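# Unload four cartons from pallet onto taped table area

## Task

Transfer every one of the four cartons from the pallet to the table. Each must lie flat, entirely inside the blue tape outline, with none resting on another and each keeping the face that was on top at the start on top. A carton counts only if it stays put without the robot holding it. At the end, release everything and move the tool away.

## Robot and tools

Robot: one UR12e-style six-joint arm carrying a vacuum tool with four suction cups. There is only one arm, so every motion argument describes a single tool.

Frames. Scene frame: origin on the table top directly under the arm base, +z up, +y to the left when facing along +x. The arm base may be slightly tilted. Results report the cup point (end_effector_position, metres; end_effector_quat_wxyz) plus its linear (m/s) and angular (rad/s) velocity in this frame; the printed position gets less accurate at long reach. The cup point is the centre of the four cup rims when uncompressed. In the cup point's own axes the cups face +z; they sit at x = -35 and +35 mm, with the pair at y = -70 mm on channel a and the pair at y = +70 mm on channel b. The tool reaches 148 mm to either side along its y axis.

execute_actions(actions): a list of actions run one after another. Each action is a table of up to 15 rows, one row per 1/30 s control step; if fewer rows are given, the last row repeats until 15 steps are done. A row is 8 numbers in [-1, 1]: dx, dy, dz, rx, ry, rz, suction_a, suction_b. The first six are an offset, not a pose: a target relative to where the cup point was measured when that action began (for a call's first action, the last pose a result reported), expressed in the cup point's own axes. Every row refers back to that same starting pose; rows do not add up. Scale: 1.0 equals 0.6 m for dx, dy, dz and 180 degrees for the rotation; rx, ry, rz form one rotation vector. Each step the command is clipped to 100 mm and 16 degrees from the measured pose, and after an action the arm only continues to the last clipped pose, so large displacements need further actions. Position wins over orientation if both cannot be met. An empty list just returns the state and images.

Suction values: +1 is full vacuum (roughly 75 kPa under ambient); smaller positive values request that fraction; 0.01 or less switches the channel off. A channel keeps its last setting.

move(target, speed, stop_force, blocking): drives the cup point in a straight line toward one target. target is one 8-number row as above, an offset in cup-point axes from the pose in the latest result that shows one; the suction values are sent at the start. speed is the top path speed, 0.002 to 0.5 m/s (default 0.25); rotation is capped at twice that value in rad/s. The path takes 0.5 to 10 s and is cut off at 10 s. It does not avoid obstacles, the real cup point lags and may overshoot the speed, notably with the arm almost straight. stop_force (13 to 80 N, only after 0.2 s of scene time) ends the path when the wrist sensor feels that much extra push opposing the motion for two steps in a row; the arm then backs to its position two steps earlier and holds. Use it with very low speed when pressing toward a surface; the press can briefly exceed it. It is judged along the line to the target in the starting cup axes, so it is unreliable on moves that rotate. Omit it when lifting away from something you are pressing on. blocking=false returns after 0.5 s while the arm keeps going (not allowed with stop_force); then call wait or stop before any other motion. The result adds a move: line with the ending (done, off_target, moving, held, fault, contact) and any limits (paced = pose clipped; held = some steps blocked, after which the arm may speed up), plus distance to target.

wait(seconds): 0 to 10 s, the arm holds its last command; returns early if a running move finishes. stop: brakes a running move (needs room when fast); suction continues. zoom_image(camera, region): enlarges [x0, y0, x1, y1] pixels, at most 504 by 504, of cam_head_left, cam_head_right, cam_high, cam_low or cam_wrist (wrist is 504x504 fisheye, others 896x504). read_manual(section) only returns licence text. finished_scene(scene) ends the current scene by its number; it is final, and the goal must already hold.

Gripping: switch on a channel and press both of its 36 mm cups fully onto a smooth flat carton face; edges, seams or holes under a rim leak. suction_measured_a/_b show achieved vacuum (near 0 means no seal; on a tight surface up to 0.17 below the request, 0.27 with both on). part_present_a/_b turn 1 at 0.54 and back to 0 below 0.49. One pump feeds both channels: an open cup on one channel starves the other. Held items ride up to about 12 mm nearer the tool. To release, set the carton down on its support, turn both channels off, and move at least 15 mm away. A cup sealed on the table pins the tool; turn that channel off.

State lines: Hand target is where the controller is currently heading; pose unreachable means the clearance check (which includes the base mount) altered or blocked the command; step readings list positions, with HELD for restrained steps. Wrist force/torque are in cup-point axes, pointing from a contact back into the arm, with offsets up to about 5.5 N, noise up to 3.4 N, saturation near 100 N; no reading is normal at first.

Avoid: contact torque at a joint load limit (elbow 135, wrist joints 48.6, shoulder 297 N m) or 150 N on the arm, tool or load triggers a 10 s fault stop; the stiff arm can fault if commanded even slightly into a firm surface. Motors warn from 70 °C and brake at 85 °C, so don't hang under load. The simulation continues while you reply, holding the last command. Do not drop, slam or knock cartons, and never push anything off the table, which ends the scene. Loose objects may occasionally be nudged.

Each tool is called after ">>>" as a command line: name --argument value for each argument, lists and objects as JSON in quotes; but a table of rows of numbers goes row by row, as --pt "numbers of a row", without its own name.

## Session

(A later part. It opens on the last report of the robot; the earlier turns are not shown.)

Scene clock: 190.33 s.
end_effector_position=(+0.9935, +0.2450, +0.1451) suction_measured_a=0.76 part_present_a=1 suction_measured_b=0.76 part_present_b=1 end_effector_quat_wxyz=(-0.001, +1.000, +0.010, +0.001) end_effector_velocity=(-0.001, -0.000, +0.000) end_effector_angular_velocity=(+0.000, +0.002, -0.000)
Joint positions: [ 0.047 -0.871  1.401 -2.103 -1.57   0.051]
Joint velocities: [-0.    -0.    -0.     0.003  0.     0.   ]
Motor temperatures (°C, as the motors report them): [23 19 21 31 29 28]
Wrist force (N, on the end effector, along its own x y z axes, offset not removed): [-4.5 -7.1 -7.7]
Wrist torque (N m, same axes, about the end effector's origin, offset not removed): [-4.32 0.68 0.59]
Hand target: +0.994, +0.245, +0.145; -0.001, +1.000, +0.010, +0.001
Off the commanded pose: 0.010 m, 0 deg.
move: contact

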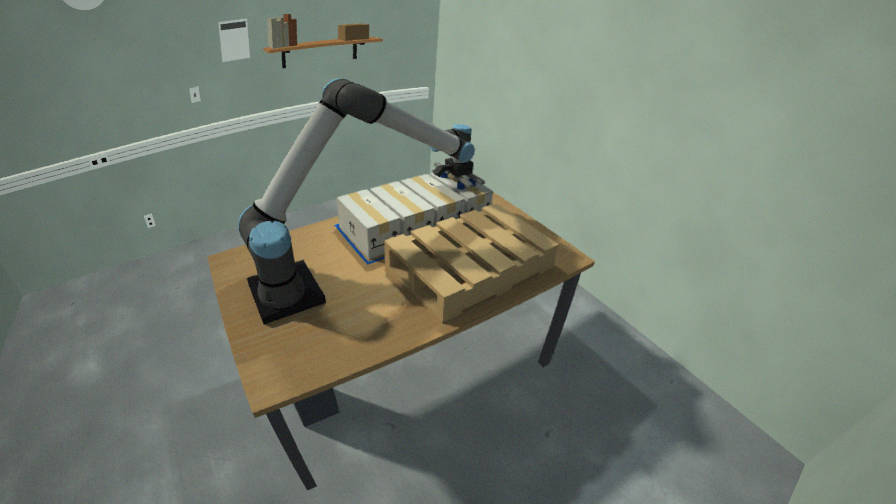

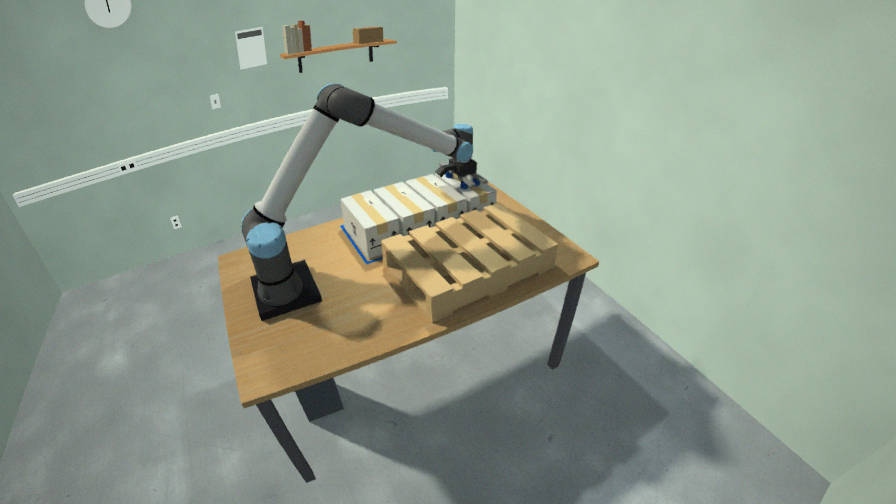

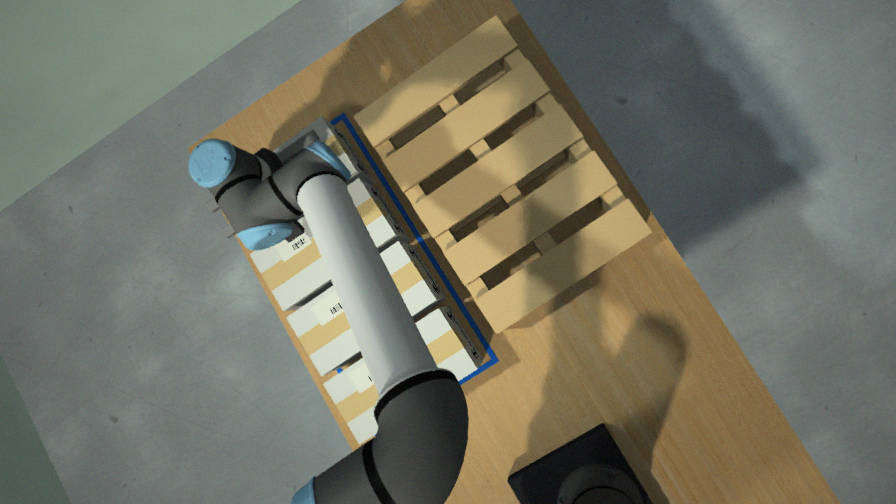

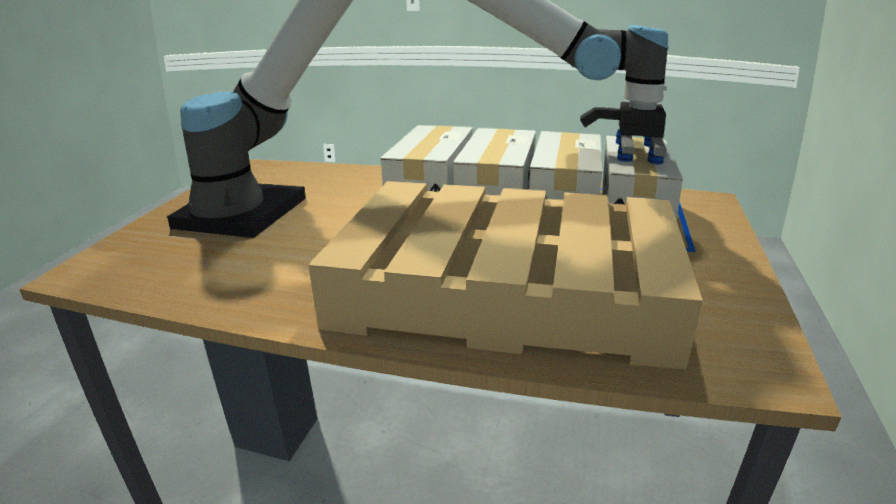

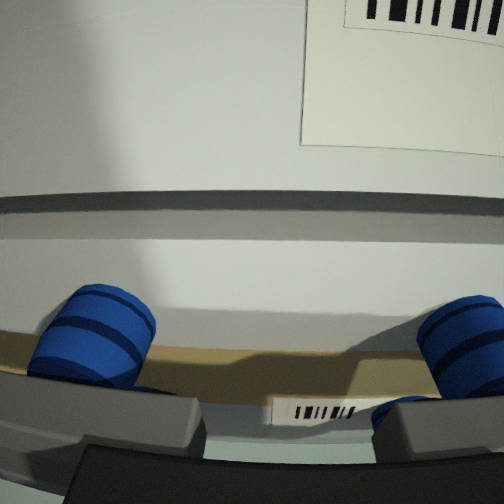

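>>> execute_actions --actions '[[[0,0,-0.003,0,0,0,0,0]]]'

>>> move --target '[0,0,-0.4,0,0,0,0,0]' --speed 0.4

Scene clock: 194.90 s.
end_effector_position=(+0.9936, +0.2450, +0.1470) suction_measured_a=0.01 part_present_a=0 suction_measured_b=0.01 part_present_b=0 end_effector_quat_wxyz=(-0.001, +1.000, +0.010, +0.001) end_effector_velocity=(-0.001, +0.001, +0.000) end_effector_angular_velocity=(-0.001, +0.000, +0.001)
Joint positions: [ 0.047 -0.872  1.4   -2.101 -1.57   0.051]
Joint velocities: [ 0.001 -0.001  0.001  0.001 -0.001  0.   ]
Motor temperatures (°C, as the motors report them): [23 19 21 31 29 28]
Wrist force (N, on the end effector, along its own x y z axes, offset not removed): [0.0 -0.4 -45.1]
Wrist torque (N m, same axes, about the end effector's origin, offset not removed): [-0.26 -0.43 0.07]
Hand target: +0.993, +0.245, +0.147; -0.001, +1.000, +0.010, +0.001
Off the commanded pose: 0.000 m, 0 deg.
Step readings (end_effector_position):
0: (+0.9935, +0.2450, +0.1454)
1: (+0.9935, +0.2450, +0.1455)
2: (+0.9935, +0.2450, +0.1457)
4: (+0.9938, +0.2450, +0.1467)
8: (+0.9937, +0.2450, +0.1471)
15: end_effector_position above

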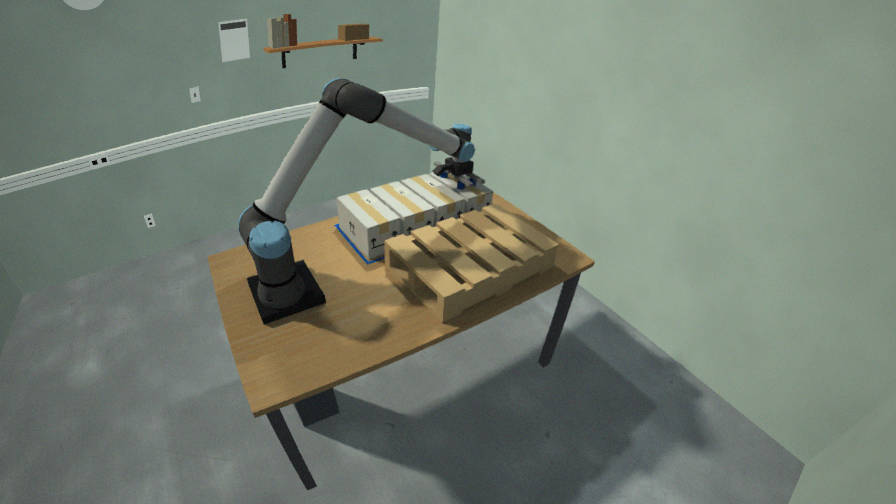

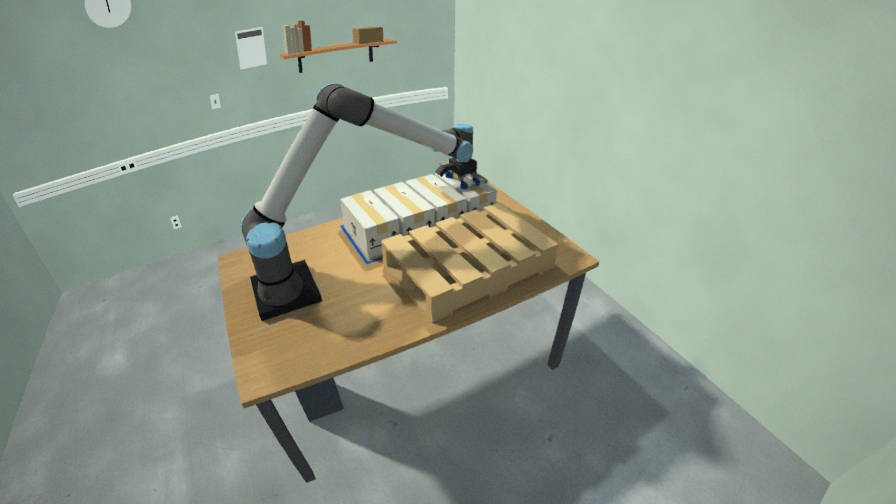

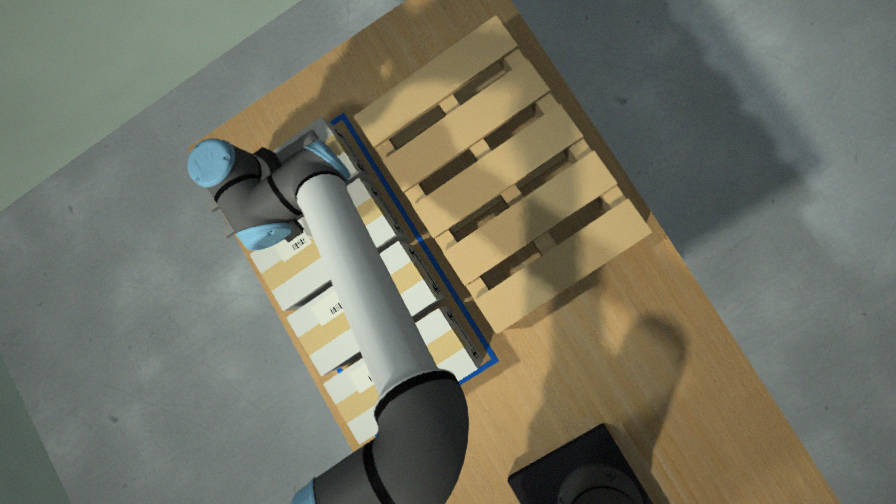

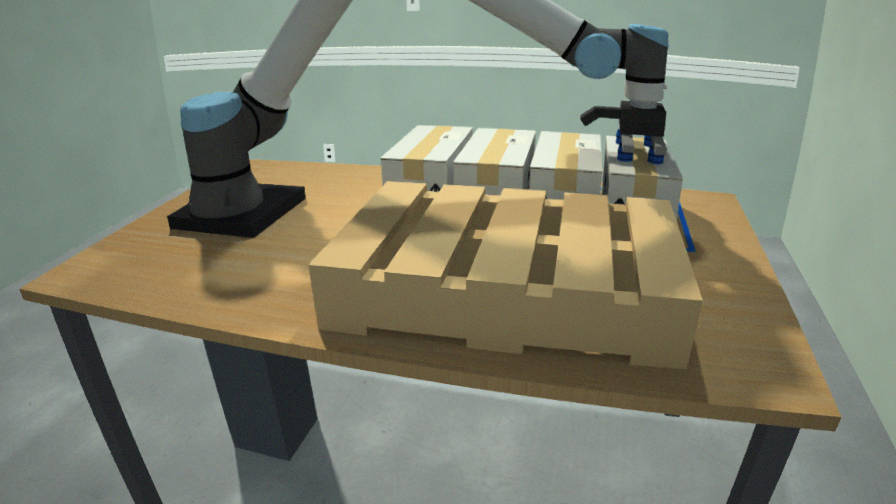

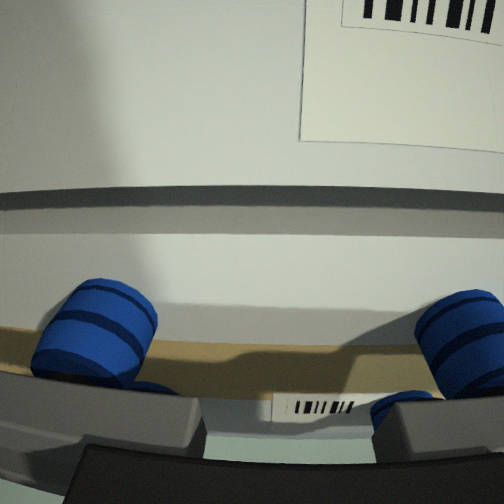

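Scene clock: 196.27 s.
end_effector_position=(+0.9931, +0.2445, +0.3866) suction_measured_a=0.01 part_present_a=0 suction_measured_b=0.01 part_present_b=0 end_effector_quat_wxyz=(-0.001, +1.000, +0.010, +0.001) end_effector_velocity=(+0.000, +0.001, +0.003) end_effector_angular_velocity=(+0.000, +0.001, +0.001)
Joint positions: [ 0.047 -1.013  1.186 -1.747 -1.57   0.051]
Joint velocities: [ 0.001  0.    -0.005  0.006  0.     0.   ]
Motor temperatures (°C, as the motors report them): [23 19 21 31 29 28]
Wrist force (N, on the end effector, along its own x y z axes, offset not removed): [0.2 0.2 -1.0]
Wrist torque (N m, same axes, about the end effector's origin, offset not removed): [0.03 -0.12 0.13]
Hand target: +0.993, +0.245, +0.387; -0.001, +1.000, +0.010, +0.001
Off the commanded pose: 0.000 m, 0 deg.
move: done

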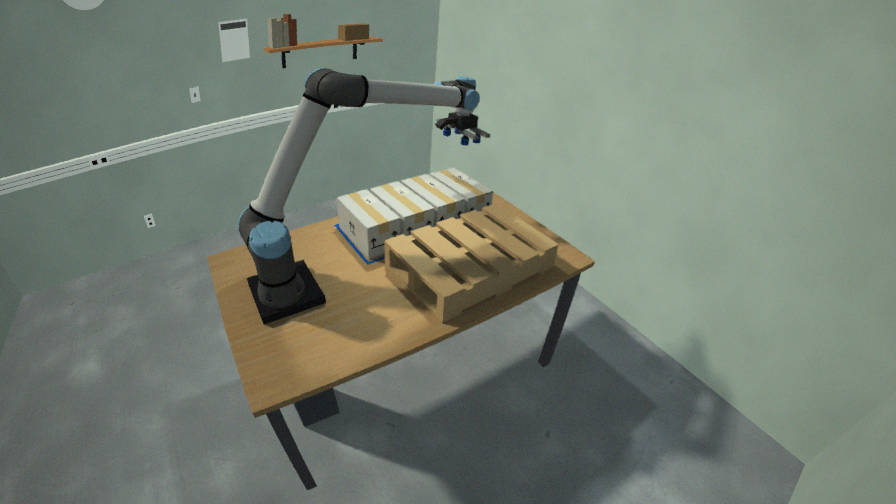

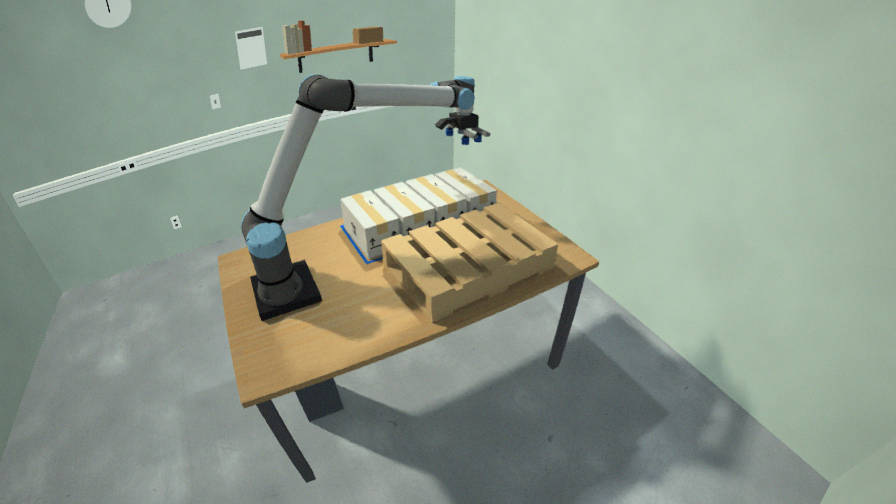

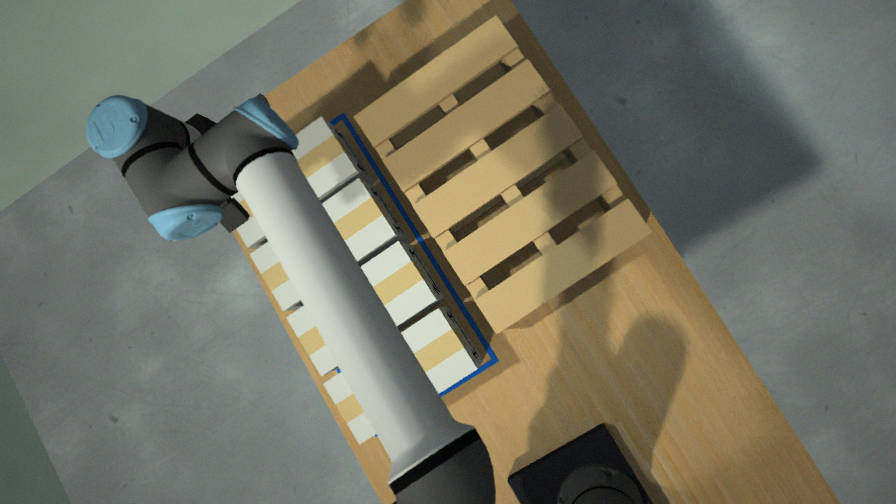

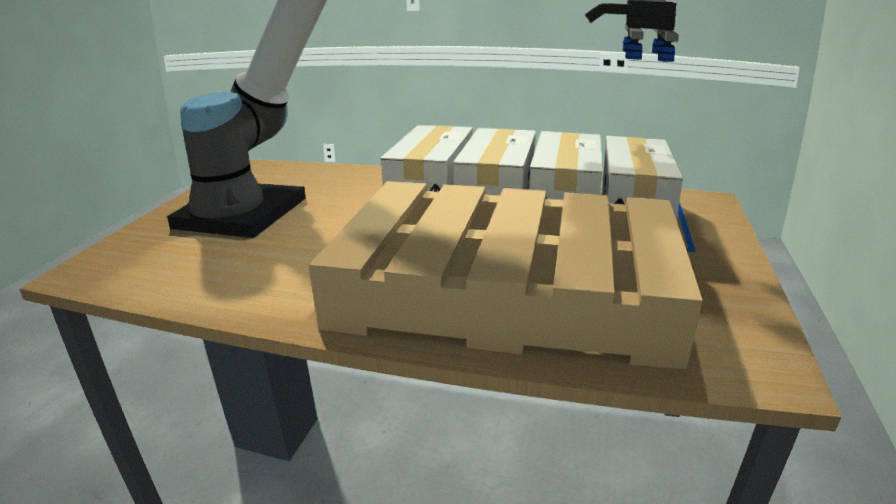

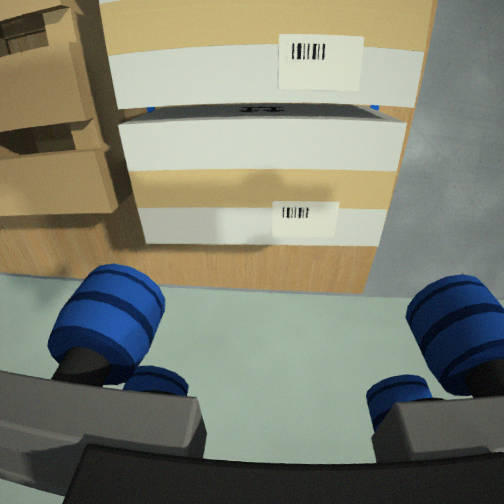

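>>> finished_scene --scene 2

The scene is finished: the task was done.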